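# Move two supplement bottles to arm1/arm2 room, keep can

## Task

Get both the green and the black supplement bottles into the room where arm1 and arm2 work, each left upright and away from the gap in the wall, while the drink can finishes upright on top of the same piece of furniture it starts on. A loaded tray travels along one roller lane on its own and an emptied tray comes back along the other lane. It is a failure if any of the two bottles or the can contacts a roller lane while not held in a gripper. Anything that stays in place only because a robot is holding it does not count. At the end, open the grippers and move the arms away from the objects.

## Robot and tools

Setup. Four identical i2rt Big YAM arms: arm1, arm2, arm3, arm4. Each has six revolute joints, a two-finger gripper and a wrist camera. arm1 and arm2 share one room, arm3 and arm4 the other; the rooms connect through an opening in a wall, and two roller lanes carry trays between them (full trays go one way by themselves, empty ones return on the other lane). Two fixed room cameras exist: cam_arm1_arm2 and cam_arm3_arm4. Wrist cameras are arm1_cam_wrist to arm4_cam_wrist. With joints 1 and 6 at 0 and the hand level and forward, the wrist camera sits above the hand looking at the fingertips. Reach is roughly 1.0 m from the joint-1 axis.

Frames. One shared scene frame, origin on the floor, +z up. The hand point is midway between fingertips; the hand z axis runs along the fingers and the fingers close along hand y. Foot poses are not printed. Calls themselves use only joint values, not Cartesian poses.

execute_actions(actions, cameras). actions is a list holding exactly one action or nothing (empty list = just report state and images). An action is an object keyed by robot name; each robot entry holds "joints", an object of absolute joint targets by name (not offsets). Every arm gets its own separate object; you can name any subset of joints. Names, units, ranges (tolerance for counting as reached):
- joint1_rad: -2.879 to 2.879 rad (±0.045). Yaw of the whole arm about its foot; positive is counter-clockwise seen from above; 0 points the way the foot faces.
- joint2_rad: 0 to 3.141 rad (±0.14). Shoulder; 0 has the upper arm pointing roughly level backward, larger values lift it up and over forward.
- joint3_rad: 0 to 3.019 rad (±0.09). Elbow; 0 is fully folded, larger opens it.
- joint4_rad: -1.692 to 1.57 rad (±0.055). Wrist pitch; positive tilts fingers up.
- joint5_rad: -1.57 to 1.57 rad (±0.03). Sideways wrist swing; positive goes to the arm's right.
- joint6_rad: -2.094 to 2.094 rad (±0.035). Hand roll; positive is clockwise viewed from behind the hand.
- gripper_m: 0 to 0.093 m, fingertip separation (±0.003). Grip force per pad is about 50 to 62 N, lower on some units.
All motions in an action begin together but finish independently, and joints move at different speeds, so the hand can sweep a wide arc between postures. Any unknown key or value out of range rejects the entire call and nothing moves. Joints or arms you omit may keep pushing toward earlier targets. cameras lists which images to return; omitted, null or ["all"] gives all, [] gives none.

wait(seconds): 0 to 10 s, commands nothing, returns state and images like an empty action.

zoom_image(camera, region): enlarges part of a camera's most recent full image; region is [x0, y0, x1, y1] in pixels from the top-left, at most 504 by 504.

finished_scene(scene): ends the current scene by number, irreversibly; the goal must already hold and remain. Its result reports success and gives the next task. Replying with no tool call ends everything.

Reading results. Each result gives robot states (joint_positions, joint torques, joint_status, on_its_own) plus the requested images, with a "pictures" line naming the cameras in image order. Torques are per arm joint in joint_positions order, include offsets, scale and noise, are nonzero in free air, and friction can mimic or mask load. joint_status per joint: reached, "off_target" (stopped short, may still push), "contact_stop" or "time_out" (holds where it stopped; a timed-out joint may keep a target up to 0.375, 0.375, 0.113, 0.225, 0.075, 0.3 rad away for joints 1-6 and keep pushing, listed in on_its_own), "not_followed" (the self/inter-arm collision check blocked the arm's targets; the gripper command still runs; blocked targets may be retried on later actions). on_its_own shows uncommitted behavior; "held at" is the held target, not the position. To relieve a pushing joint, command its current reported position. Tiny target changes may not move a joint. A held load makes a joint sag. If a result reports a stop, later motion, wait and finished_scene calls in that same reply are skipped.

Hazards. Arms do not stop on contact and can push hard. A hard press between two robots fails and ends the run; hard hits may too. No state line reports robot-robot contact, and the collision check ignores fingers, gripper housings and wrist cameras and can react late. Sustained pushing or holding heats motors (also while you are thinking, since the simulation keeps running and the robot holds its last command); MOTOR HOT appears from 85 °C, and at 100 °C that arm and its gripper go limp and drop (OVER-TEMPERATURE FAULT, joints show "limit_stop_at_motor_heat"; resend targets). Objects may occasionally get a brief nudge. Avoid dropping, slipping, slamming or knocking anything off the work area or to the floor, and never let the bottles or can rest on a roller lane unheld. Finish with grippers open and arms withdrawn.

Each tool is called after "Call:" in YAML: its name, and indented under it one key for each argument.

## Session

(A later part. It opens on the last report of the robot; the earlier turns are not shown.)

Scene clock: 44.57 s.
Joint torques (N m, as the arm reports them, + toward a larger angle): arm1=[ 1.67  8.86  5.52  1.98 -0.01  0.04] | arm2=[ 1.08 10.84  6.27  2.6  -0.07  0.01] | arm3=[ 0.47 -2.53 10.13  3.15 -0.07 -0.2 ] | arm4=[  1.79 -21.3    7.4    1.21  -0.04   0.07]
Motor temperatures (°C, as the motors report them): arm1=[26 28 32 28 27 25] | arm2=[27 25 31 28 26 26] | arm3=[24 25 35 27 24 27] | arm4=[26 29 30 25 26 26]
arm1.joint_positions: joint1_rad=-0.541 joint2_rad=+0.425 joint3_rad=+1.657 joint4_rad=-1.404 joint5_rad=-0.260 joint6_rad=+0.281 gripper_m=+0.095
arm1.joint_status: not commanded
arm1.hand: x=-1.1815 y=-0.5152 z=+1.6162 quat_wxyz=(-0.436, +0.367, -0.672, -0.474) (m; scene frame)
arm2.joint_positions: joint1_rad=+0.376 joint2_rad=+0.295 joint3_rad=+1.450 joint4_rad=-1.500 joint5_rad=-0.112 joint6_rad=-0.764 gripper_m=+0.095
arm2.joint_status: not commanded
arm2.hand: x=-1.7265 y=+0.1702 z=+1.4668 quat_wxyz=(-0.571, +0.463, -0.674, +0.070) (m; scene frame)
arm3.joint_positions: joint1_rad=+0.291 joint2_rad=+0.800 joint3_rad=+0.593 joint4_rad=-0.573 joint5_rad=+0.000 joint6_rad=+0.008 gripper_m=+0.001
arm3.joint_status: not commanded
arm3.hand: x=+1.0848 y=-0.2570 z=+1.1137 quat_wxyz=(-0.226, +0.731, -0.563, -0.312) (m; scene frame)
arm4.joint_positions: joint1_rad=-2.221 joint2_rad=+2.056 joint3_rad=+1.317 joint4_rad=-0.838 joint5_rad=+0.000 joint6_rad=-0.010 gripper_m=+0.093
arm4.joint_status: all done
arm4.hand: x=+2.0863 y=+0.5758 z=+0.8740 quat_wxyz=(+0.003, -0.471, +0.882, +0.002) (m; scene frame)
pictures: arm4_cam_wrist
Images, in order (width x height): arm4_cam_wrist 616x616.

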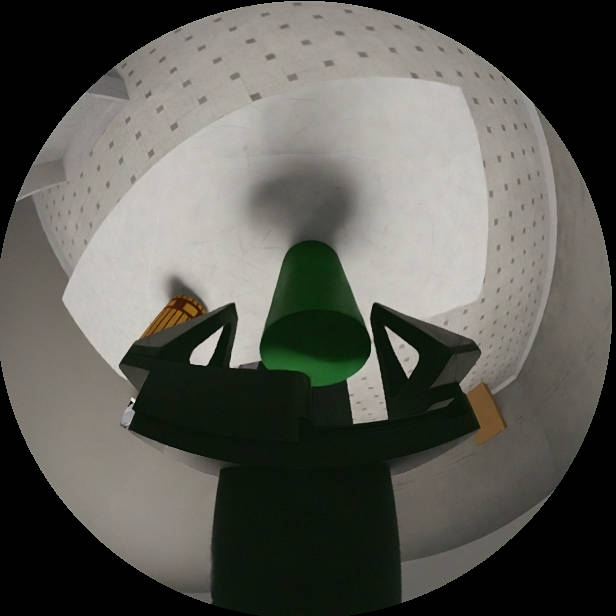

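Call:
execute_actions:
  actions:
    - {"arm4":{"joints":{"gripper_m":0.04}}}
  cameras: []

Call:
execute_actions:
  actions:
    - {"arm4":{"joints":{"joint2_rad":1.75,"joint3_rad":1.45,"joint4_rad":-1.22}}}
  cameras: []

Call:
execute_actions:
  actions:
    - {"arm4":{"joints":{"joint1_rad":-0.312,"joint6_rad":-0.27}}}
  cameras: []

Call:
execute_actions:
  actions:
    - {"arm4":{"joints":{"joint2_rad":2.42,"joint3_rad":1.45,"joint4_rad":-0.54}}}
  cameras: ["arm4_cam_wrist","arm3_cam_wrist"]

Scene clock: 51.93 s.
Joint torques (N m, as the arm reports them, + toward a larger angle): arm1=[1.68 9.02 5.6  1.93 0.01 0.04] | arm2=[ 1.74 10.76  6.06  2.46 -0.04  0.01] | arm3=[ 0.46 -1.84 10.13  3.03 -0.04 -0.19] | arm4=[  1.73 -21.46   7.43   1.06  -0.09   0.08]
Motor temperatures (°C, as the motors report them): arm1=[26 28 32 28 27 25] | arm2=[27 25 31 28 26 26] | arm3=[24 25 36 28 24 27] | arm4=[26 29 30 25 26 26]
arm1.joint_positions: joint1_rad=-0.541 joint2_rad=+0.425 joint3_rad=+1.657 joint4_rad=-1.404 joint5_rad=-0.260 joint6_rad=+0.281 gripper_m=+0.095
arm1.joint_status: not commanded
arm1.hand: x=-1.1815 y=-0.5152 z=+1.6162 quat_wxyz=(-0.436, +0.367, -0.672, -0.474) (m; scene frame)
arm2.joint_positions: joint1_rad=+0.376 joint2_rad=+0.295 joint3_rad=+1.450 joint4_rad=-1.500 joint5_rad=-0.112 joint6_rad=-0.764 gripper_m=+0.095
arm2.joint_status: not commanded
arm2.hand: x=-1.7265 y=+0.1702 z=+1.4668 quat_wxyz=(-0.571, +0.463, -0.674, +0.070) (m; scene frame)
arm3.joint_positions: joint1_rad=+0.291 joint2_rad=+0.800 joint3_rad=+0.593 joint4_rad=-0.573 joint5_rad=+0.000 joint6_rad=+0.008 gripper_m=+0.001
arm3.joint_status: not commanded
arm3.hand: x=+1.0848 y=-0.2570 z=+1.1137 quat_wxyz=(-0.226, +0.731, -0.563, -0.312) (m; scene frame)
arm4.joint_positions: joint1_rad=-2.221 joint2_rad=+2.056 joint3_rad=+1.317 joint4_rad=-0.837 joint5_rad=+0.001 joint6_rad=-0.009 gripper_m=+0.066
arm4.joint_status: gripper_m off_target (ended at +0.066, target +0.040)
arm4.hand: x=+2.0865 y=+0.5762 z=+0.8740 quat_wxyz=(+0.004, -0.471, +0.882, +0.002) (m; scene frame)
pictures: none
No camera images: the call's "cameras" was empty. Leave "cameras" out to get every camera's image.

Scene clock: 53.37 s.
Joint torques (N m, as the arm reports them, + toward a larger angle): arm1=[1.82 8.95 5.54 1.93 0.01 0.05] | arm2=[ 1.23 11.38  6.13  2.48 -0.06 -0.02] | arm3=[ 1.07 -1.5  10.2   3.08 -0.03 -0.24] | arm4=[  1.74 -19.33  10.45   0.28  -0.09   0.08]
Motor temperatures (°C, as the motors report them): arm1=[26 28 32 28 27 25] | arm2=[27 25 31 28 26 26] | arm3=[24 25 36 28 24 27] | arm4=[26 29 30 25 26 26]
arm1.joint_positions: joint1_rad=-0.541 joint2_rad=+0.425 joint3_rad=+1.657 joint4_rad=-1.404 joint5_rad=-0.260 joint6_rad=+0.281 gripper_m=+0.095
arm1.joint_status: not commanded
arm1.hand: x=-1.1815 y=-0.5152 z=+1.6162 quat_wxyz=(-0.436, +0.367, -0.672, -0.474) (m; scene frame)
arm2.joint_positions: joint1_rad=+0.376 joint2_rad=+0.295 joint3_rad=+1.450 joint4_rad=-1.500 joint5_rad=-0.112 joint6_rad=-0.764 gripper_m=+0.095
arm2.joint_status: not commanded
arm2.hand: x=-1.7265 y=+0.1702 z=+1.4668 quat_wxyz=(-0.571, +0.463, -0.674, +0.070) (m; scene frame)
arm3.joint_positions: joint1_rad=+0.291 joint2_rad=+0.800 joint3_rad=+0.593 joint4_rad=-0.573 joint5_rad=+0.000 joint6_rad=+0.008 gripper_m=+0.001
arm3.joint_status: not commanded
arm3.hand: x=+1.0848 y=-0.2570 z=+1.1137 quat_wxyz=(-0.226, +0.731, -0.563, -0.312) (m; scene frame)
arm4.joint_positions: joint1_rad=-2.221 joint2_rad=+1.776 joint3_rad=+1.417 joint4_rad=-1.210 joint5_rad=+0.001 joint6_rad=-0.009 gripper_m=+0.066
arm4.joint_status: all done
arm4.hand: x=+2.0761 y=+0.5607 z=+1.0503 quat_wxyz=(+0.007, -0.471, +0.882, +0.003) (m; scene frame)
pictures: none
No camera images: the call's "cameras" was empty. Leave "cameras" out to get every camera's image.

Scene clock: 55.40 s.
Joint torques (N m, as the arm reports them, + toward a larger angle): arm1=[1.91 9.08 5.55 1.93 0.02 0.06] | arm2=[ 1.43 10.81  6.29  2.43 -0.06 -0.01] | arm3=[ 0.98 -2.3  10.21  3.1  -0.06 -0.14] | arm4=[ -0.15 -19.47  10.4    0.23   0.08  -0.14]
Motor temperatures (°C, as the motors report them): arm1=[26 28 32 28 27 25] | arm2=[27 25 31 28 26 26] | arm3=[24 25 36 28 24 27] | arm4=[26 29 30 25 26 26]
arm1.joint_positions: joint1_rad=-0.541 joint2_rad=+0.425 joint3_rad=+1.657 joint4_rad=-1.404 joint5_rad=-0.260 joint6_rad=+0.281 gripper_m=+0.095
arm1.joint_status: not commanded
arm1.hand: x=-1.1815 y=-0.5152 z=+1.6162 quat_wxyz=(-0.436, +0.367, -0.672, -0.474) (m; scene frame)
arm2.joint_positions: joint1_rad=+0.376 joint2_rad=+0.295 joint3_rad=+1.450 joint4_rad=-1.500 joint5_rad=-0.112 joint6_rad=-0.764 gripper_m=+0.095
arm2.joint_status: not commanded
arm2.hand: x=-1.7265 y=+0.1702 z=+1.4668 quat_wxyz=(-0.571, +0.463, -0.674, +0.070) (m; scene frame)
arm3.joint_positions: joint1_rad=+0.291 joint2_rad=+0.800 joint3_rad=+0.593 joint4_rad=-0.573 joint5_rad=+0.000 joint6_rad=+0.008 gripper_m=+0.001
arm3.joint_status: not commanded
arm3.hand: x=+1.0848 y=-0.2570 z=+1.1137 quat_wxyz=(-0.226, +0.731, -0.563, -0.312) (m; scene frame)
arm4.joint_positions: joint1_rad=-0.302 joint2_rad=+1.776 joint3_rad=+1.417 joint4_rad=-1.210 joint5_rad=-0.003 joint6_rad=-0.260 gripper_m=+0.066
arm4.joint_status: all done
arm4.hand: x=+1.2737 y=+0.2581 z=+1.0406 quat_wxyz=(+0.005, -1.000, -0.005, -0.003) (m; scene frame)
pictures: none
No camera images: the call's "cameras" was empty. Leave "cameras" out to get every camera's image.

Scene clock: 57.00 s.
Joint torques (N m, as the arm reports them, + toward a larger angle): arm1=[1.67 8.98 5.57 1.96 0.02 0.04] | arm2=[ 1.2  10.28  6.07  2.45 -0.07 -0.02] | arm3=[ 0.62 -1.15 10.33  3.13 -0.08 -0.16] | arm4=[ -0.26 -24.01   6.65   0.98   0.05  -0.14]
Motor temperatures (°C, as the motors report them): arm1=[26 28 32 28 27 25] | arm2=[27 25 31 28 26 26] | arm3=[24 25 36 28 24 27] | arm4=[26 29 30 25 26 26]
arm1.joint_positions: joint1_rad=-0.541 joint2_rad=+0.425 joint3_rad=+1.657 joint4_rad=-1.404 joint5_rad=-0.260 joint6_rad=+0.281 gripper_m=+0.095
arm1.joint_status: not commanded
arm1.hand: x=-1.1815 y=-0.5152 z=+1.6162 quat_wxyz=(-0.436, +0.367, -0.672, -0.474) (m; scene frame)
arm2.joint_positions: joint1_rad=+0.376 joint2_rad=+0.295 joint3_rad=+1.450 joint4_rad=-1.500 joint5_rad=-0.112 joint6_rad=-0.764 gripper_m=+0.095
arm2.joint_status: not commanded
arm2.hand: x=-1.7265 y=+0.1702 z=+1.4668 quat_wxyz=(-0.571, +0.463, -0.674, +0.070) (m; scene frame)
arm3.joint_positions: joint1_rad=+0.291 joint2_rad=+0.800 joint3_rad=+0.593 joint4_rad=-0.573 joint5_rad=+0.000 joint6_rad=+0.008 gripper_m=+0.001
arm3.joint_status: not commanded
arm3.hand: x=+1.0848 y=-0.2570 z=+1.1137 quat_wxyz=(-0.226, +0.731, -0.563, -0.312) (m; scene frame)
arm4.joint_positions: joint1_rad=-0.302 joint2_rad=+2.448 joint3_rad=+1.423 joint4_rad=-0.549 joint5_rad=-0.002 joint6_rad=-0.260 gripper_m=+0.066
arm4.joint_status: all done
arm4.hand: x=+1.2470 y=+0.2702 z=+0.6810 quat_wxyz=(+0.005, -1.000, -0.005, -0.005) (m; scene frame)
pictures: arm3_cam_wrist, arm4_cam_wrist
Images, in order (width x height): arm3_cam_wrist 616x616, arm4_cam_wrist 616x616.

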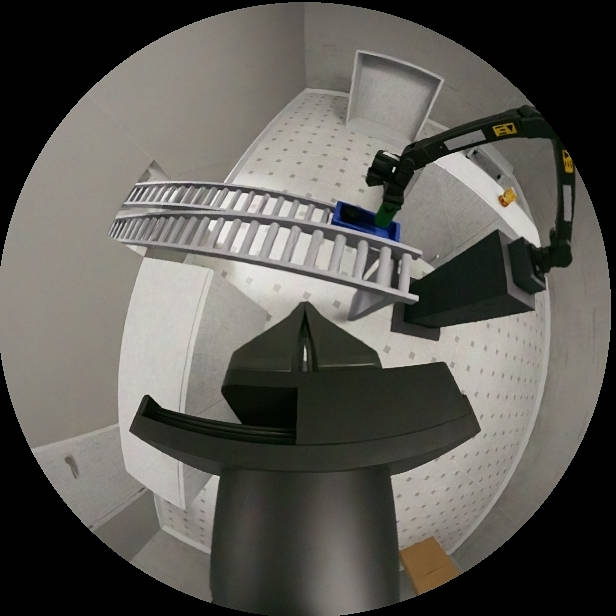

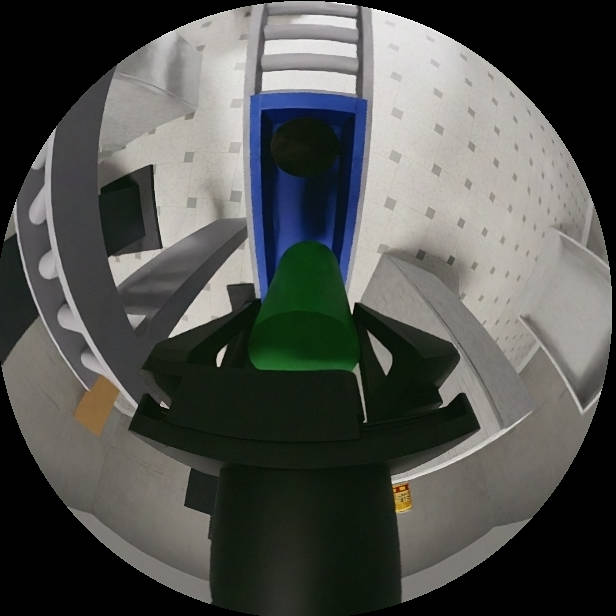

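Call:
execute_actions:
  actions:
    - {"arm4":{"joints":{"joint2_rad":2.605,"joint3_rad":1.495,"joint4_rad":-0.39}}}
  cameras: ["arm4_cam_wrist"]

Scene clock: 60.53 s.
Joint torques (N m, as the arm reports them, + toward a larger angle): arm1=[1.73 8.79 5.51 1.91 0.   0.03] | arm2=[ 1.54 10.63  6.22  2.48 -0.05  0.04] | arm3=[ 1.66 -1.78 10.26  2.9  -0.01 -0.2 ] | arm4=[ -0.63 -14.66   5.93   1.81   0.21  -0.14]
Motor temperatures (°C, as the motors report them): arm1=[26 28 32 28 27 25] | arm2=[27 25 31 28 26 26] | arm3=[24 25 36 28 24 27] | arm4=[26 29 30 25 26 26]
arm1.joint_positions: joint1_rad=-0.541 joint2_rad=+0.425 joint3_rad=+1.657 joint4_rad=-1.404 joint5_rad=-0.260 joint6_rad=+0.281 gripper_m=+0.095
arm1.joint_status: not commanded
arm1.hand: x=-1.1815 y=-0.5152 z=+1.6162 quat_wxyz=(-0.436, +0.367, -0.672, -0.474) (m; scene frame)
arm2.joint_positions: joint1_rad=+0.376 joint2_rad=+0.295 joint3_rad=+1.450 joint4_rad=-1.500 joint5_rad=-0.112 joint6_rad=-0.764 gripper_m=+0.095
arm2.joint_status: not commanded
arm2.hand: x=-1.7265 y=+0.1702 z=+1.4668 quat_wxyz=(-0.571, +0.463, -0.674, +0.070) (m; scene frame)
arm3.joint_positions: joint1_rad=+0.291 joint2_rad=+0.800 joint3_rad=+0.593 joint4_rad=-0.573 joint5_rad=+0.000 joint6_rad=+0.008 gripper_m=+0.001
arm3.joint_status: not commanded
arm3.hand: x=+1.0848 y=-0.2570 z=+1.1137 quat_wxyz=(-0.226, +0.731, -0.563, -0.312) (m; scene frame)
arm4.joint_positions: joint1_rad=-0.299 joint2_rad=+2.523 joint3_rad=+1.479 joint4_rad=-0.413 joint5_rad=-0.005 joint6_rad=-0.260 gripper_m=+0.066
arm4.joint_status: all done
arm4.hand: x=+1.2120 y=+0.2776 z=+0.6533 quat_wxyz=(+0.018, -0.998, -0.007, +0.052) (m; scene frame)
pictures: arm4_cam_wrist
Images, in order (width x height): arm4_cam_wrist 616x616.

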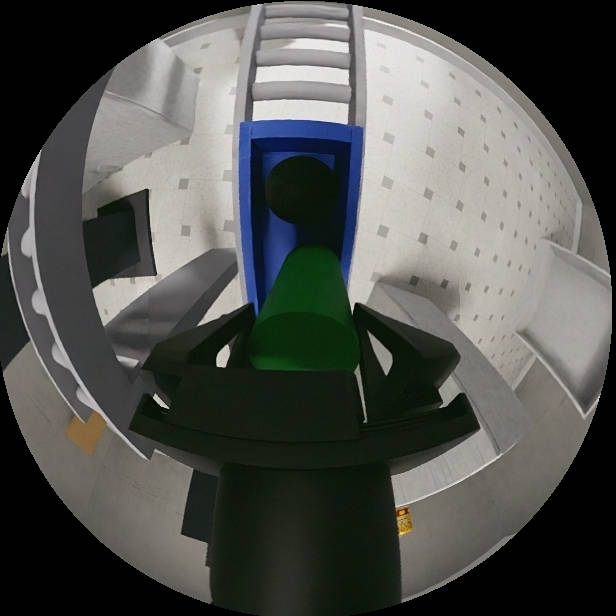

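Call:
execute_actions:
  actions:
    - {"arm4":{"joints":{"joint1_rad":-0.272,"joint2_rad":2.44,"joint3_rad":1.46,"joint4_rad":-0.53}}}
  cameras: ["arm4_cam_wrist"]

Call:
execute_actions:
  actions:
    - {"arm4":{"joints":{"joint2_rad":2.52,"joint4_rad":-0.47}}}
  cameras: ["arm4_cam_wrist"]

Scene clock: 65.07 s.
Joint torques (N m, as the arm reports them, + toward a larger angle): arm1=[ 1.52  8.98  5.51  1.93 -0.01  0.03] | arm2=[ 1.06 10.73  6.07  2.49 -0.08  0.02] | arm3=[ 0.21 -1.74 10.15  2.83 -0.05 -0.18] | arm4=[  1.08 -24.63   5.65   0.45  -0.09  -0.14]
Motor temperatures (°C, as the motors report them): arm1=[26 28 32 28 27 25] | arm2=[27 25 31 28 26 26] | arm3=[24 25 36 28 24 27] | arm4=[26 29 29 25 26 26]
arm1.joint_positions: joint1_rad=-0.541 joint2_rad=+0.425 joint3_rad=+1.657 joint4_rad=-1.404 joint5_rad=-0.260 joint6_rad=+0.281 gripper_m=+0.095
arm1.joint_status: not commanded
arm1.hand: x=-1.1815 y=-0.5152 z=+1.6162 quat_wxyz=(-0.436, +0.367, -0.672, -0.474) (m; scene frame)
arm2.joint_positions: joint1_rad=+0.376 joint2_rad=+0.295 joint3_rad=+1.450 joint4_rad=-1.500 joint5_rad=-0.112 joint6_rad=-0.764 gripper_m=+0.095
arm2.joint_status: not commanded
arm2.hand: x=-1.7265 y=+0.1702 z=+1.4668 quat_wxyz=(-0.571, +0.463, -0.674, +0.070) (m; scene frame)
arm3.joint_positions: joint1_rad=+0.291 joint2_rad=+0.800 joint3_rad=+0.593 joint4_rad=-0.573 joint5_rad=+0.000 joint6_rad=+0.008 gripper_m=+0.001
arm3.joint_status: not commanded
arm3.hand: x=+1.0848 y=-0.2570 z=+1.1137 quat_wxyz=(-0.226, +0.731, -0.563, -0.312) (m; scene frame)
arm4.joint_positions: joint1_rad=-0.278 joint2_rad=+2.473 joint3_rad=+1.446 joint4_rad=-0.524 joint5_rad=+0.001 joint6_rad=-0.260 gripper_m=+0.066
arm4.joint_status: all done
arm4.hand: x=+1.2345 y=+0.2605 z=+0.6720 quat_wxyz=(+0.009, -1.000, -0.017, +0.006) (m; scene frame)
pictures: arm4_cam_wrist
Images, in order (width x height): arm4_cam_wrist 616x616.

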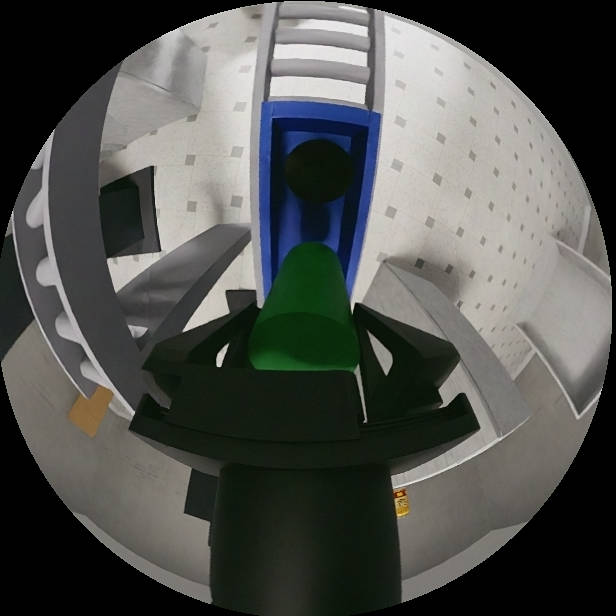

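Scene clock: 66.03 s.
Joint torques (N m, as the arm reports them, + toward a larger angle): arm1=[1.76 9.07 5.52 1.87 0.   0.04] | arm2=[ 1.42 11.73  6.08  2.62 -0.03 -0.01] | arm3=[ 0.65 -1.91 10.12  3.17 -0.03 -0.19] | arm4=[  1.18 -23.9    5.25   1.05  -0.09  -0.13]
Motor temperatures (°C, as the motors report them): arm1=[26 28 32 28 27 25] | arm2=[27 25 31 28 26 26] | arm3=[24 25 36 28 24 27] | arm4=[26 29 29 25 26 26]
arm1.joint_positions: joint1_rad=-0.541 joint2_rad=+0.425 joint3_rad=+1.657 joint4_rad=-1.404 joint5_rad=-0.260 joint6_rad=+0.281 gripper_m=+0.095
arm1.joint_status: not commanded
arm1.hand: x=-1.1815 y=-0.5152 z=+1.6162 quat_wxyz=(-0.436, +0.367, -0.672, -0.474) (m; scene frame)
arm2.joint_positions: joint1_rad=+0.376 joint2_rad=+0.295 joint3_rad=+1.450 joint4_rad=-1.500 joint5_rad=-0.112 joint6_rad=-0.764 gripper_m=+0.095
arm2.joint_status: not commanded
arm2.hand: x=-1.7265 y=+0.1702 z=+1.4668 quat_wxyz=(-0.571, +0.463, -0.674, +0.070) (m; scene frame)
arm3.joint_positions: joint1_rad=+0.291 joint2_rad=+0.800 joint3_rad=+0.593 joint4_rad=-0.573 joint5_rad=+0.000 joint6_rad=+0.008 gripper_m=+0.001
arm3.joint_status: not commanded
arm3.hand: x=+1.0848 y=-0.2570 z=+1.1137 quat_wxyz=(-0.226, +0.731, -0.563, -0.312) (m; scene frame)
arm4.joint_positions: joint1_rad=-0.278 joint2_rad=+2.550 joint3_rad=+1.446 joint4_rad=-0.479 joint5_rad=+0.001 joint6_rad=-0.260 gripper_m=+0.066
arm4.joint_status: all done
arm4.hand: x=+1.2547 y=+0.2564 z=+0.6316 quat_wxyz=(+0.005, -1.000, -0.017, -0.010) (m; scene frame)
pictures: arm4_cam_wrist
Images, in order (width x height): arm4_cam_wrist 616x616.

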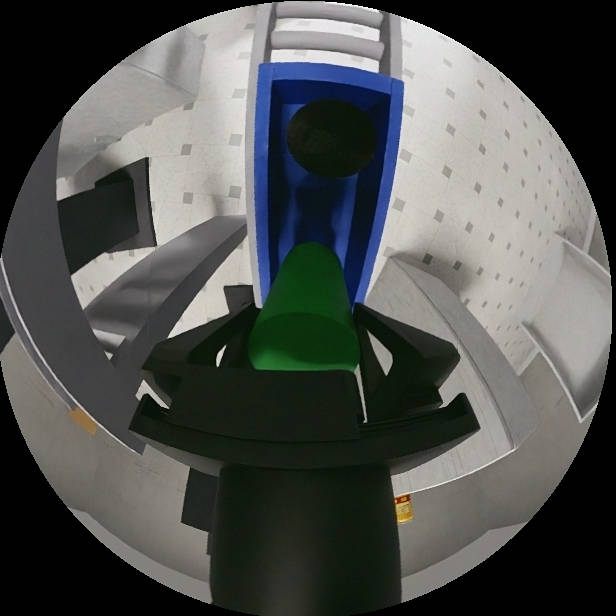

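Call:
execute_actions:
  actions:
    - {"arm4":{"joints":{"joint1_rad":-0.305,"joint2_rad":2.605,"joint3_rad":1.505,"joint4_rad":-0.40}}}
  cameras: ["arm4_cam_wrist"]

Scene clock: 69.40 s.
Joint torques (N m, as the arm reports them, + toward a larger angle): arm1=[1.68 9.04 5.59 1.91 0.02 0.05] | arm2=[ 0.91 11.14  6.03  2.38 -0.07 -0.03] | arm3=[ 0.9  -1.7  10.21  3.02  0.02 -0.19] | arm4=[ -0.21 -23.42   5.52   1.    -0.09  -0.13]
Motor temperatures (°C, as the motors report them): arm1=[26 28 32 28 27 25] | arm2=[27 25 31 28 26 26] | arm3=[24 25 36 28 24 27] | arm4=[26 29 29 25 26 26]
arm1.joint_positions: joint1_rad=-0.541 joint2_rad=+0.425 joint3_rad=+1.657 joint4_rad=-1.404 joint5_rad=-0.260 joint6_rad=+0.281 gripper_m=+0.095
arm1.joint_status: not commanded
arm1.hand: x=-1.1815 y=-0.5152 z=+1.6162 quat_wxyz=(-0.436, +0.367, -0.672, -0.474) (m; scene frame)
arm2.joint_positions: joint1_rad=+0.376 joint2_rad=+0.295 joint3_rad=+1.450 joint4_rad=-1.500 joint5_rad=-0.112 joint6_rad=-0.764 gripper_m=+0.095
arm2.joint_status: not commanded
arm2.hand: x=-1.7265 y=+0.1702 z=+1.4668 quat_wxyz=(-0.571, +0.463, -0.674, +0.070) (m; scene frame)
arm3.joint_positions: joint1_rad=+0.291 joint2_rad=+0.800 joint3_rad=+0.593 joint4_rad=-0.573 joint5_rad=+0.000 joint6_rad=+0.008 gripper_m=+0.001
arm3.joint_status: not commanded
arm3.hand: x=+1.0848 y=-0.2570 z=+1.1137 quat_wxyz=(-0.226, +0.731, -0.563, -0.312) (m; scene frame)
arm4.joint_positions: joint1_rad=-0.296 joint2_rad=+2.630 joint3_rad=+1.482 joint4_rad=-0.408 joint5_rad=+0.001 joint6_rad=-0.260 gripper_m=+0.066
arm4.joint_status: all done
arm4.hand: x=+1.2547 y=+0.2669 z=+0.5958 quat_wxyz=(+0.009, -1.000, -0.008, +0.004) (m; scene frame)
pictures: arm4_cam_wrist
Images, in order (width x height): arm4_cam_wrist 616x616.

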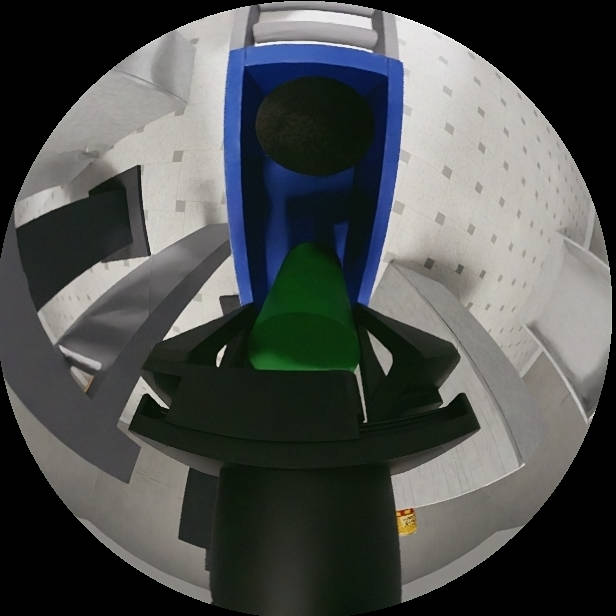

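Call:
execute_actions:
  actions:
    - {"arm4":{"joints":{"gripper_m":0.085}}}
  cameras: []

Call:
execute_actions:
  actions:
    - {"arm4":{"joints":{"joint2_rad":2.36,"joint3_rad":1.36,"joint4_rad":-0.55}}}
  cameras: []

Call:
execute_actions:
  actions:
    - {"arm4":{"joints":{"joint1_rad":-0.355,"joint2_rad":2.50,"joint3_rad":1.70,"joint4_rad":-0.72,"joint6_rad":-0.33,"gripper_m":0.035}}}
  cameras: []

Call:
execute_actions:
  actions:
    - {"arm4":{"joints":{"joint2_rad":2.70,"joint3_rad":1.80,"joint4_rad":-0.62}}}
  cameras: ["arm4_cam_wrist","arm3_cam_wrist"]

Scene clock: 75.20 s.
Joint torques (N m, as the arm reports them, + toward a larger angle): arm1=[ 1.81  8.73  5.59  1.95 -0.01  0.06] | arm2=[ 2.16 10.08  6.04  2.19 -0.09 -0.01] | arm3=[ 0.63 -2.25 10.27  3.18 -0.05 -0.21] | arm4=[ -0.21 -23.24   5.5    1.    -0.07  -0.14]
Motor temperatures (°C, as the motors report them): arm1=[26 28 32 28 27 25] | arm2=[27 25 31 28 26 26] | arm3=[24 25 36 28 24 27] | arm4=[26 29 29 25 26 26]
arm1.joint_positions: joint1_rad=-0.541 joint2_rad=+0.425 joint3_rad=+1.657 joint4_rad=-1.404 joint5_rad=-0.260 joint6_rad=+0.281 gripper_m=+0.095
arm1.joint_status: not commanded
arm1.hand: x=-1.1815 y=-0.5152 z=+1.6162 quat_wxyz=(-0.436, +0.367, -0.672, -0.474) (m; scene frame)
arm2.joint_positions: joint1_rad=+0.376 joint2_rad=+0.295 joint3_rad=+1.450 joint4_rad=-1.500 joint5_rad=-0.112 joint6_rad=-0.764 gripper_m=+0.095
arm2.joint_status: not commanded
arm2.hand: x=-1.7265 y=+0.1702 z=+1.4668 quat_wxyz=(-0.571, +0.463, -0.674, +0.070) (m; scene frame)
arm3.joint_positions: joint1_rad=+0.291 joint2_rad=+0.800 joint3_rad=+0.593 joint4_rad=-0.573 joint5_rad=+0.000 joint6_rad=+0.008 gripper_m=+0.001
arm3.joint_status: not commanded
arm3.hand: x=+1.0848 y=-0.2570 z=+1.1137 quat_wxyz=(-0.226, +0.731, -0.563, -0.312) (m; scene frame)
arm4.joint_positions: joint1_rad=-0.296 joint2_rad=+2.629 joint3_rad=+1.482 joint4_rad=-0.408 joint5_rad=+0.001 joint6_rad=-0.260 gripper_m=+0.085
arm4.joint_status: all done
arm4.hand: x=+1.2543 y=+0.2670 z=+0.5962 quat_wxyz=(+0.009, -1.000, -0.008, +0.004) (m; scene frame)
pictures: none
No camera images: the call's "cameras" was empty. Leave "cameras" out to get every camera's image.

Scene clock: 76.47 s.
Joint torques (N m, as the arm reports them, + toward a larger angle): arm1=[1.65 8.98 5.58 1.92 0.01 0.06] | arm2=[ 1.32 10.64  6.11  2.54  0.02  0.02] | arm3=[ 0.9  -1.5  10.19  3.04 -0.04 -0.22] | arm4=[ -0.13 -20.87   5.52   0.37  -0.08  -0.13]
Motor temperatures (°C, as the motors report them): arm1=[26 28 32 28 27 25] | arm2=[27 25 31 28 26 26] | arm3=[24 25 36 28 24 27] | arm4=[26 29 29 25 26 26]
arm1.joint_positions: joint1_rad=-0.541 joint2_rad=+0.425 joint3_rad=+1.657 joint4_rad=-1.404 joint5_rad=-0.260 joint6_rad=+0.281 gripper_m=+0.095
arm1.joint_status: not commanded
arm1.hand: x=-1.1815 y=-0.5152 z=+1.6162 quat_wxyz=(-0.436, +0.367, -0.672, -0.474) (m; scene frame)
arm2.joint_positions: joint1_rad=+0.376 joint2_rad=+0.295 joint3_rad=+1.450 joint4_rad=-1.500 joint5_rad=-0.112 joint6_rad=-0.764 gripper_m=+0.095
arm2.joint_status: not commanded
arm2.hand: x=-1.7265 y=+0.1702 z=+1.4668 quat_wxyz=(-0.571, +0.463, -0.674, +0.070) (m; scene frame)
arm3.joint_positions: joint1_rad=+0.291 joint2_rad=+0.800 joint3_rad=+0.593 joint4_rad=-0.573 joint5_rad=+0.000 joint6_rad=+0.008 gripper_m=+0.001
arm3.joint_status: not commanded
arm3.hand: x=+1.0848 y=-0.2570 z=+1.1137 quat_wxyz=(-0.226, +0.731, -0.563, -0.312) (m; scene frame)
arm4.joint_positions: joint1_rad=-0.296 joint2_rad=+2.359 joint3_rad=+1.351 joint4_rad=-0.542 joint5_rad=+0.001 joint6_rad=-0.260 gripper_m=+0.085
arm4.joint_status: all done
arm4.hand: x=+1.2528 y=+0.2657 z=+0.7134 quat_wxyz=(+0.009, -1.000, -0.008, +0.006) (m; scene frame)
pictures: none
No camera images: the call's "cameras" was empty. Leave "cameras" out to get every camera's image.

Scene clock: 77.70 s.
Joint torques (N m, as the arm reports them, + toward a larger angle): arm1=[1.87 8.95 5.5  1.9  0.03 0.05] | arm2=[ 1.31 10.59  6.17  2.41 -0.09  0.02] | arm3=[ 0.79 -2.03 10.4   3.08 -0.05 -0.2 ] | arm4=[  0.88 -24.34   7.92   0.33  -0.09  -0.15]
Motor temperatures (°C, as the motors report them): arm1=[26 28 32 28 27 25] | arm2=[27 25 31 28 26 26] | arm3=[24 25 36 28 24 27] | arm4=[26 29 29 25 26 26]
arm1.joint_positions: joint1_rad=-0.541 joint2_rad=+0.425 joint3_rad=+1.657 joint4_rad=-1.404 joint5_rad=-0.260 joint6_rad=+0.281 gripper_m=+0.095
arm1.joint_status: not commanded
arm1.hand: x=-1.1815 y=-0.5152 z=+1.6162 quat_wxyz=(-0.436, +0.367, -0.672, -0.474) (m; scene frame)
arm2.joint_positions: joint1_rad=+0.376 joint2_rad=+0.295 joint3_rad=+1.450 joint4_rad=-1.500 joint5_rad=-0.112 joint6_rad=-0.764 gripper_m=+0.095
arm2.joint_status: not commanded
arm2.hand: x=-1.7265 y=+0.1702 z=+1.4668 quat_wxyz=(-0.571, +0.463, -0.674, +0.070) (m; scene frame)
arm3.joint_positions: joint1_rad=+0.291 joint2_rad=+0.800 joint3_rad=+0.593 joint4_rad=-0.573 joint5_rad=+0.000 joint6_rad=+0.008 gripper_m=+0.001
arm3.joint_status: not commanded
arm3.hand: x=+1.0848 y=-0.2570 z=+1.1137 quat_wxyz=(-0.226, +0.731, -0.563, -0.312) (m; scene frame)
arm4.joint_positions: joint1_rad=-0.358 joint2_rad=+2.511 joint3_rad=+1.671 joint4_rad=-0.711 joint5_rad=+0.001 joint6_rad=-0.318 gripper_m=+0.035
arm4.joint_status: all done
arm4.hand: x=+1.1852 y=+0.3225 z=+0.7021 quat_wxyz=(+0.010, -1.000, -0.006, +0.005) (m; scene frame)
pictures: none
No camera images: the call's "cameras" was empty. Leave "cameras" out to get every camera's image.

Scene clock: 78.97 s.
Joint torques (N m, as the arm reports them, + toward a larger angle): arm1=[ 1.94  8.91  5.57  1.92 -0.01  0.04] | arm2=[ 1.13 10.73  5.86  2.53 -0.1  -0.02] | arm3=[ 1.49 -1.78 10.32  2.91 -0.04 -0.16] | arm4=[  0.78 -26.34   6.43   0.86  -0.09  -0.16]
Motor temperatures (°C, as the motors report them): arm1=[26 28 32 28 27 25] | arm2=[27 25 31 28 26 26] | arm3=[24 25 36 28 24 27] | arm4=[26 29 29 25 26 26]
arm1.joint_positions: joint1_rad=-0.541 joint2_rad=+0.425 joint3_rad=+1.657 joint4_rad=-1.404 joint5_rad=-0.260 joint6_rad=+0.281 gripper_m=+0.095
arm1.joint_status: not commanded
arm1.hand: x=-1.1815 y=-0.5152 z=+1.6162 quat_wxyz=(-0.436, +0.367, -0.672, -0.474) (m; scene frame)
arm2.joint_positions: joint1_rad=+0.376 joint2_rad=+0.295 joint3_rad=+1.450 joint4_rad=-1.500 joint5_rad=-0.112 joint6_rad=-0.764 gripper_m=+0.095
arm2.joint_status: not commanded
arm2.hand: x=-1.7265 y=+0.1702 z=+1.4668 quat_wxyz=(-0.571, +0.463, -0.674, +0.070) (m; scene frame)
arm3.joint_positions: joint1_rad=+0.291 joint2_rad=+0.800 joint3_rad=+0.593 joint4_rad=-0.573 joint5_rad=+0.000 joint6_rad=+0.008 gripper_m=+0.001
arm3.joint_status: not commanded
arm3.hand: x=+1.0848 y=-0.2570 z=+1.1137 quat_wxyz=(-0.226, +0.731, -0.563, -0.312) (m; scene frame)
arm4.joint_positions: joint1_rad=-0.358 joint2_rad=+2.726 joint3_rad=+1.784 joint4_rad=-0.625 joint5_rad=+0.001 joint6_rad=-0.319 gripper_m=+0.035
arm4.joint_status: all done
arm4.hand: x=+1.1920 y=+0.3218 z=+0.5998 quat_wxyz=(+0.007, -1.000, -0.006, -0.002) (m; scene frame)
pictures: arm3_cam_wrist, arm4_cam_wrist
Images, in order (width x height): arm3_cam_wrist 616x616, arm4_cam_wrist 616x616.

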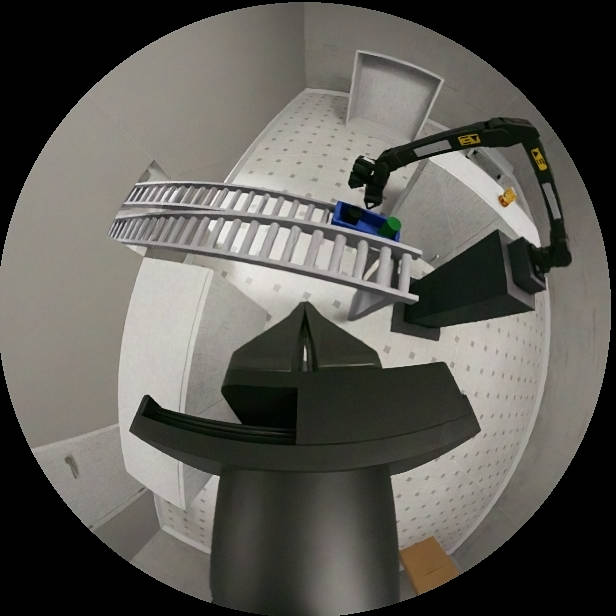

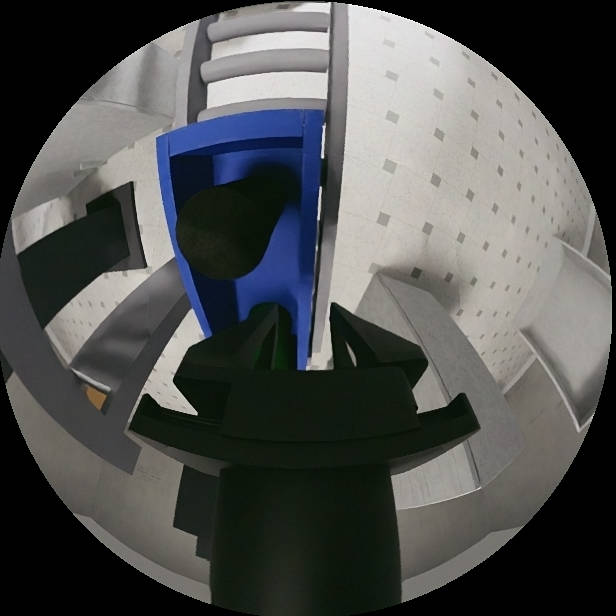

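Call:
execute_actions:
  actions: []

Call:
execute_actions:
  actions:
    - {"arm4":{"joints":{"joint2_rad":2.8,"joint3_rad":1.87,"joint4_rad":-0.585,"gripper_m":0.028}}}
  cameras: ["arm4_cam_wrist","arm3_cam_wrist"]

Scene clock: 92.97 s.
Joint torques (N m, as the arm reports them, + toward a larger angle): arm1=[1.74 8.84 5.54 1.94 0.   0.05] | arm2=[ 1.43 10.65  6.14  2.49 -0.09  0.01] | arm3=[ 0.78 -2.46 10.01  3.   -0.05 -0.22] | arm4=[  0.83 -26.36   6.43   0.87  -0.09  -0.16]
Motor temperatures (°C, as the motors report them): arm1=[26 28 32 28 27 25] | arm2=[27 25 31 28 26 26] | arm3=[24 25 37 28 24 27] | arm4=[26 30 29 25 26 26]
arm1.joint_positions: joint1_rad=-0.541 joint2_rad=+0.425 joint3_rad=+1.657 joint4_rad=-1.404 joint5_rad=-0.260 joint6_rad=+0.281 gripper_m=+0.095
arm1.joint_status: not commanded
arm1.hand: x=-1.1815 y=-0.5152 z=+1.6162 quat_wxyz=(-0.436, +0.367, -0.672, -0.474) (m; scene frame)
arm2.joint_positions: joint1_rad=+0.376 joint2_rad=+0.295 joint3_rad=+1.450 joint4_rad=-1.500 joint5_rad=-0.112 joint6_rad=-0.764 gripper_m=+0.095
arm2.joint_status: not commanded
arm2.hand: x=-1.7265 y=+0.1702 z=+1.4668 quat_wxyz=(-0.571, +0.463, -0.674, +0.070) (m; scene frame)
arm3.joint_positions: joint1_rad=+0.291 joint2_rad=+0.800 joint3_rad=+0.593 joint4_rad=-0.573 joint5_rad=+0.000 joint6_rad=+0.008 gripper_m=+0.001
arm3.joint_status: not commanded
arm3.hand: x=+1.0848 y=-0.2570 z=+1.1137 quat_wxyz=(-0.226, +0.731, -0.563, -0.312) (m; scene frame)
arm4.joint_positions: joint1_rad=-0.358 joint2_rad=+2.726 joint3_rad=+1.784 joint4_rad=-0.625 joint5_rad=+0.001 joint6_rad=-0.319 gripper_m=+0.035
arm4.joint_status: all done
arm4.hand: x=+1.1920 y=+0.3218 z=+0.5998 quat_wxyz=(+0.007, -1.000, -0.006, -0.002) (m; scene frame)
pictures: arm1_cam_wrist, arm2_cam_wrist, arm3_cam_wrist, arm4_cam_wrist, cam_arm1_arm2, cam_arm3_arm4
Images, in order (width x height): arm1_cam_wrist 616x616, arm2_cam_wrist 616x616, arm3_cam_wrist 616x616, arm4_cam_wrist 616x616, cam_arm1_arm2 672x504, cam_arm3_arm4 672x504.

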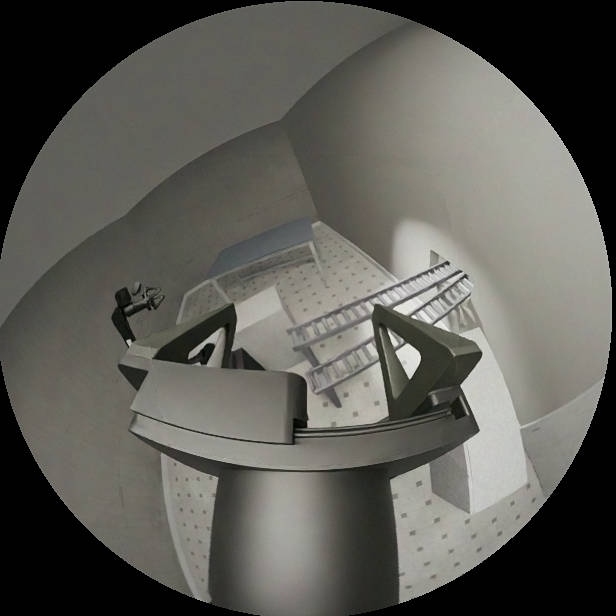

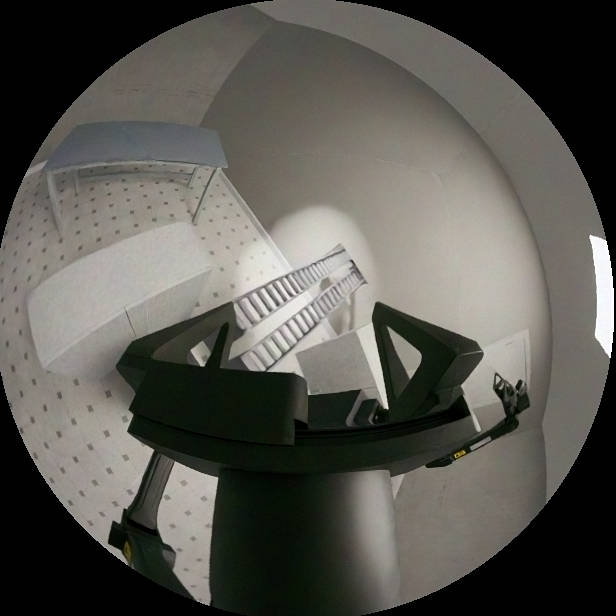

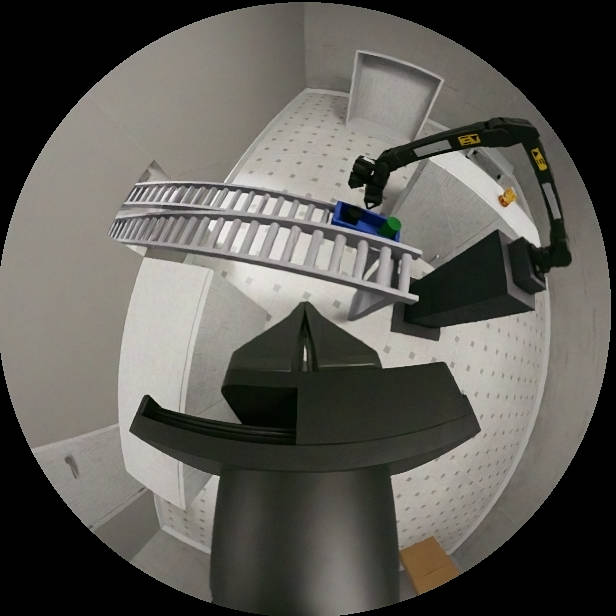

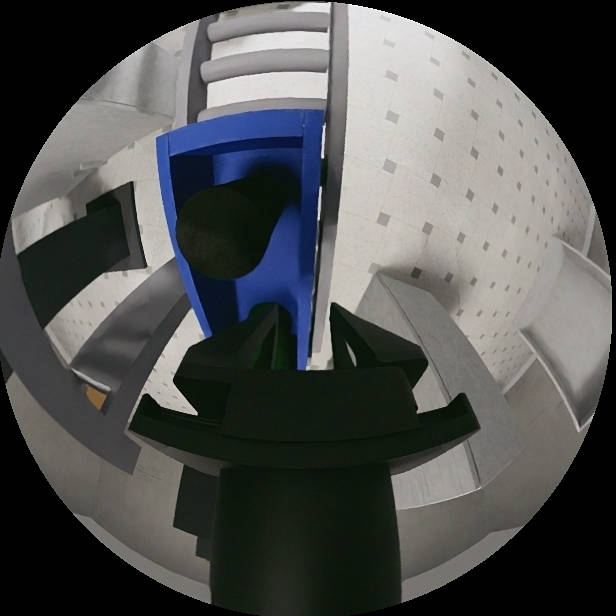

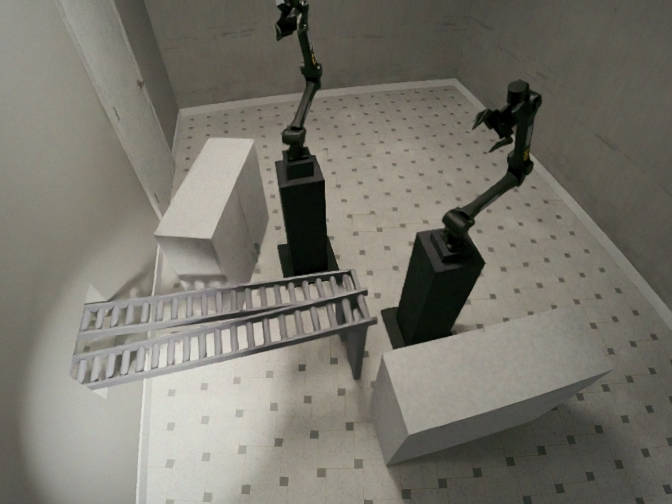

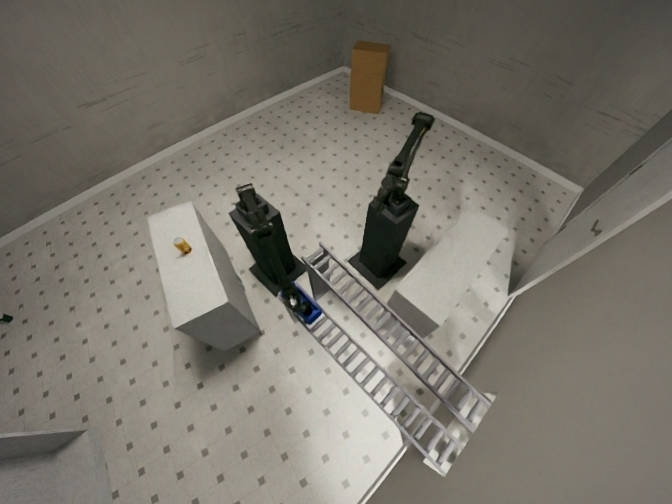

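Scene clock: 93.90 s.
Joint torques (N m, as the arm reports them, + toward a larger angle): arm1=[1.58 8.96 5.54 1.93 0.   0.04] | arm2=[ 1.67 11.31  6.29  2.54 -0.03 -0.02] | arm3=[ 0.99 -1.82 10.29  2.98  0.01 -0.16] | arm4=[  0.8  -25.08   7.03   0.98  -0.09  -0.15]
Motor temperatures (°C, as the motors report them): arm1=[26 28 32 28 27 25] | arm2=[27 25 31 28 26 26] | arm3=[24 25 37 28 24 27] | arm4=[26 30 29 25 26 26]
arm1.joint_positions: joint1_rad=-0.541 joint2_rad=+0.425 joint3_rad=+1.657 joint4_rad=-1.404 joint5_rad=-0.260 joint6_rad=+0.281 gripper_m=+0.095
arm1.joint_status: not commanded
arm1.hand: x=-1.1815 y=-0.5152 z=+1.6162 quat_wxyz=(-0.436, +0.367, -0.672, -0.474) (m; scene frame)
arm2.joint_positions: joint1_rad=+0.376 joint2_rad=+0.295 joint3_rad=+1.450 joint4_rad=-1.500 joint5_rad=-0.112 joint6_rad=-0.764 gripper_m=+0.095
arm2.joint_status: not commanded
arm2.hand: x=-1.7265 y=+0.1702 z=+1.4668 quat_wxyz=(-0.571, +0.463, -0.674, +0.070) (m; scene frame)
arm3.joint_positions: joint1_rad=+0.291 joint2_rad=+0.800 joint3_rad=+0.593 joint4_rad=-0.573 joint5_rad=+0.000 joint6_rad=+0.008 gripper_m=+0.001
arm3.joint_status: not commanded
arm3.hand: x=+1.0848 y=-0.2570 z=+1.1137 quat_wxyz=(-0.226, +0.731, -0.563, -0.312) (m; scene frame)
arm4.joint_positions: joint1_rad=-0.358 joint2_rad=+2.811 joint3_rad=+1.843 joint4_rad=-0.593 joint5_rad=+0.001 joint6_rad=-0.319 gripper_m=+0.028
arm4.joint_status: all done
arm4.hand: x=+1.1920 y=+0.3224 z=+0.5623 quat_wxyz=(+0.008, -1.000, -0.006, +0.001) (m; scene frame)
pictures: arm3_cam_wrist, arm4_cam_wrist
Images, in order (width x height): arm3_cam_wrist 616x616, arm4_cam_wrist 616x616.

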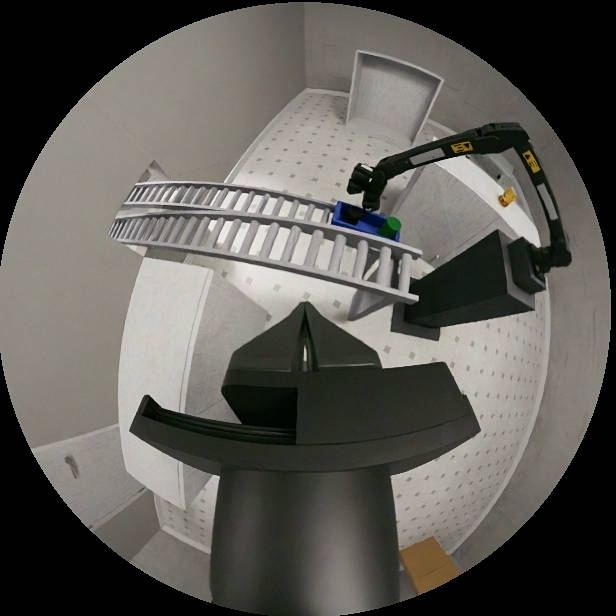

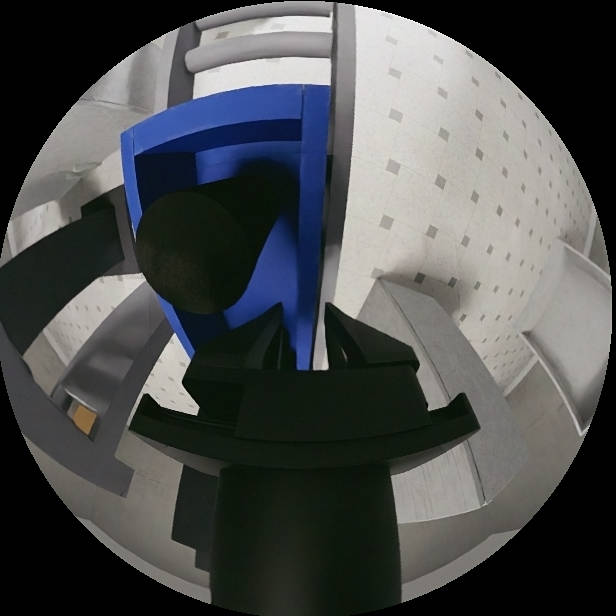

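Call:
execute_actions:
  actions:
    - {"arm4":{"joints":{"joint2_rad":2.88,"joint3_rad":1.925,"joint4_rad":-0.555,"gripper_m":0.024}}}
  cameras: ["arm4_cam_wrist"]

Call:
execute_actions:
  actions:
    - {"arm4":{"joints":{"gripper_m":0.0}}}
  cameras: ["arm4_cam_wrist","arm3_cam_wrist"]

Scene clock: 98.03 s.
Joint torques (N m, as the arm reports them, + toward a larger angle): arm1=[1.56 9.03 5.53 1.97 0.   0.05] | arm2=[ 1.16 10.94  6.17  2.56 -0.03  0.03] | arm3=[ 1.39 -2.61 10.23  2.92 -0.03 -0.18] | arm4=[  0.8  -24.8    6.93   1.02  -0.09  -0.15]
Motor temperatures (°C, as the motors report them): arm1=[26 28 32 28 27 25] | arm2=[27 25 31 28 26 26] | arm3=[24 25 37 28 24 27] | arm4=[26 30 29 25 26 26]
arm1.joint_positions: joint1_rad=-0.541 joint2_rad=+0.425 joint3_rad=+1.657 joint4_rad=-1.404 joint5_rad=-0.260 joint6_rad=+0.281 gripper_m=+0.095
arm1.joint_status: not commanded
arm1.hand: x=-1.1815 y=-0.5152 z=+1.6162 quat_wxyz=(-0.436, +0.367, -0.672, -0.474) (m; scene frame)
arm2.joint_positions: joint1_rad=+0.376 joint2_rad=+0.295 joint3_rad=+1.450 joint4_rad=-1.500 joint5_rad=-0.112 joint6_rad=-0.764 gripper_m=+0.095
arm2.joint_status: not commanded
arm2.hand: x=-1.7265 y=+0.1702 z=+1.4668 quat_wxyz=(-0.571, +0.463, -0.674, +0.070) (m; scene frame)
arm3.joint_positions: joint1_rad=+0.291 joint2_rad=+0.800 joint3_rad=+0.593 joint4_rad=-0.573 joint5_rad=+0.000 joint6_rad=+0.008 gripper_m=+0.001
arm3.joint_status: not commanded
arm3.hand: x=+1.0848 y=-0.2570 z=+1.1137 quat_wxyz=(-0.226, +0.731, -0.563, -0.312) (m; scene frame)
arm4.joint_positions: joint1_rad=-0.358 joint2_rad=+2.888 joint3_rad=+1.898 joint4_rad=-0.563 joint5_rad=+0.001 joint6_rad=-0.319 gripper_m=+0.024
arm4.joint_status: all done
arm4.hand: x=+1.1939 y=+0.3223 z=+0.5282 quat_wxyz=(+0.009, -1.000, -0.006, +0.005) (m; scene frame)
pictures: arm4_cam_wrist
Images, in order (width x height): arm4_cam_wrist 616x616.

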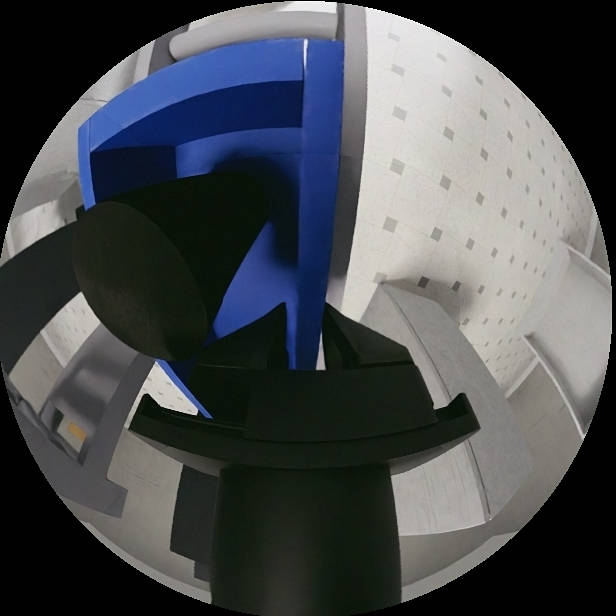

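Scene clock: 98.53 s.
Joint torques (N m, as the arm reports them, + toward a larger angle): arm1=[1.8  8.75 5.57 2.02 0.01 0.06] | arm2=[ 1.55 10.82  5.97  2.61 -0.07 -0.04] | arm3=[ 0.58 -1.88 10.18  3.11  0.   -0.23] | arm4=[  0.72 -24.75   6.92   0.86   0.1   -0.22]
Motor temperatures (°C, as the motors report them): arm1=[26 28 32 28 27 25] | arm2=[27 25 31 28 26 26] | arm3=[24 25 37 28 24 27] | arm4=[26 30 29 25 26 26]
arm1.joint_positions: joint1_rad=-0.541 joint2_rad=+0.425 joint3_rad=+1.657 joint4_rad=-1.404 joint5_rad=-0.260 joint6_rad=+0.281 gripper_m=+0.095
arm1.joint_status: not commanded
arm1.hand: x=-1.1815 y=-0.5152 z=+1.6162 quat_wxyz=(-0.436, +0.367, -0.672, -0.474) (m; scene frame)
arm2.joint_positions: joint1_rad=+0.376 joint2_rad=+0.295 joint3_rad=+1.450 joint4_rad=-1.500 joint5_rad=-0.112 joint6_rad=-0.764 gripper_m=+0.095
arm2.joint_status: not commanded
arm2.hand: x=-1.7265 y=+0.1702 z=+1.4668 quat_wxyz=(-0.571, +0.463, -0.674, +0.070) (m; scene frame)
arm3.joint_positions: joint1_rad=+0.291 joint2_rad=+0.800 joint3_rad=+0.593 joint4_rad=-0.573 joint5_rad=+0.000 joint6_rad=+0.008 gripper_m=+0.001
arm3.joint_status: not commanded
arm3.hand: x=+1.0848 y=-0.2570 z=+1.1137 quat_wxyz=(-0.226, +0.731, -0.563, -0.312) (m; scene frame)
arm4.joint_positions: joint1_rad=-0.357 joint2_rad=+2.888 joint3_rad=+1.898 joint4_rad=-0.559 joint5_rad=-0.003 joint6_rad=-0.313 gripper_m=+0.011
arm4.joint_status: gripper_m off_target (ended at +0.011, target +0.000)
arm4.hand: x=+1.1926 y=+0.3215 z=+0.5282 quat_wxyz=(+0.008, -1.000, -0.004, +0.007) (m; scene frame)
pictures: arm3_cam_wrist, arm4_cam_wrist
Images, in order (width x height): arm3_cam_wrist 616x616, arm4_cam_wrist 616x616.

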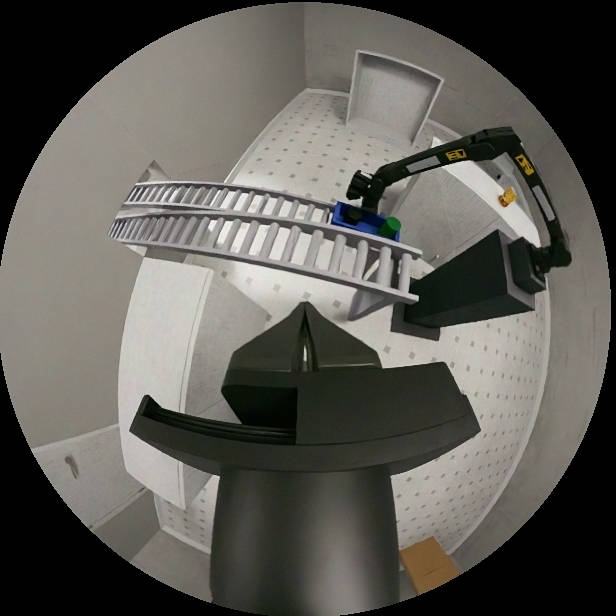

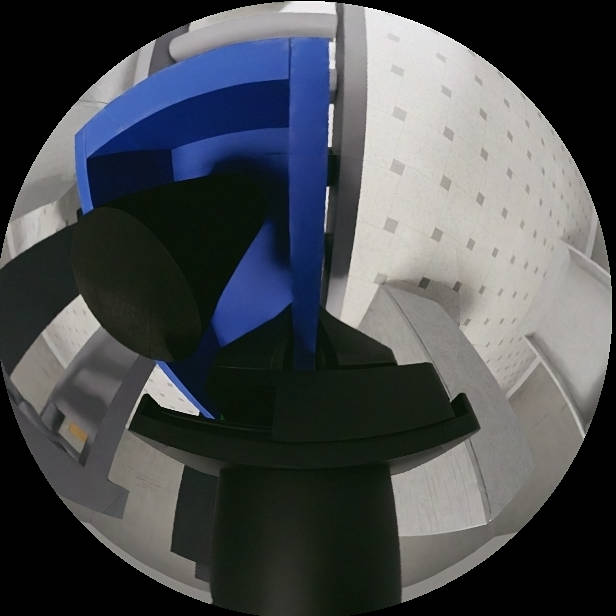

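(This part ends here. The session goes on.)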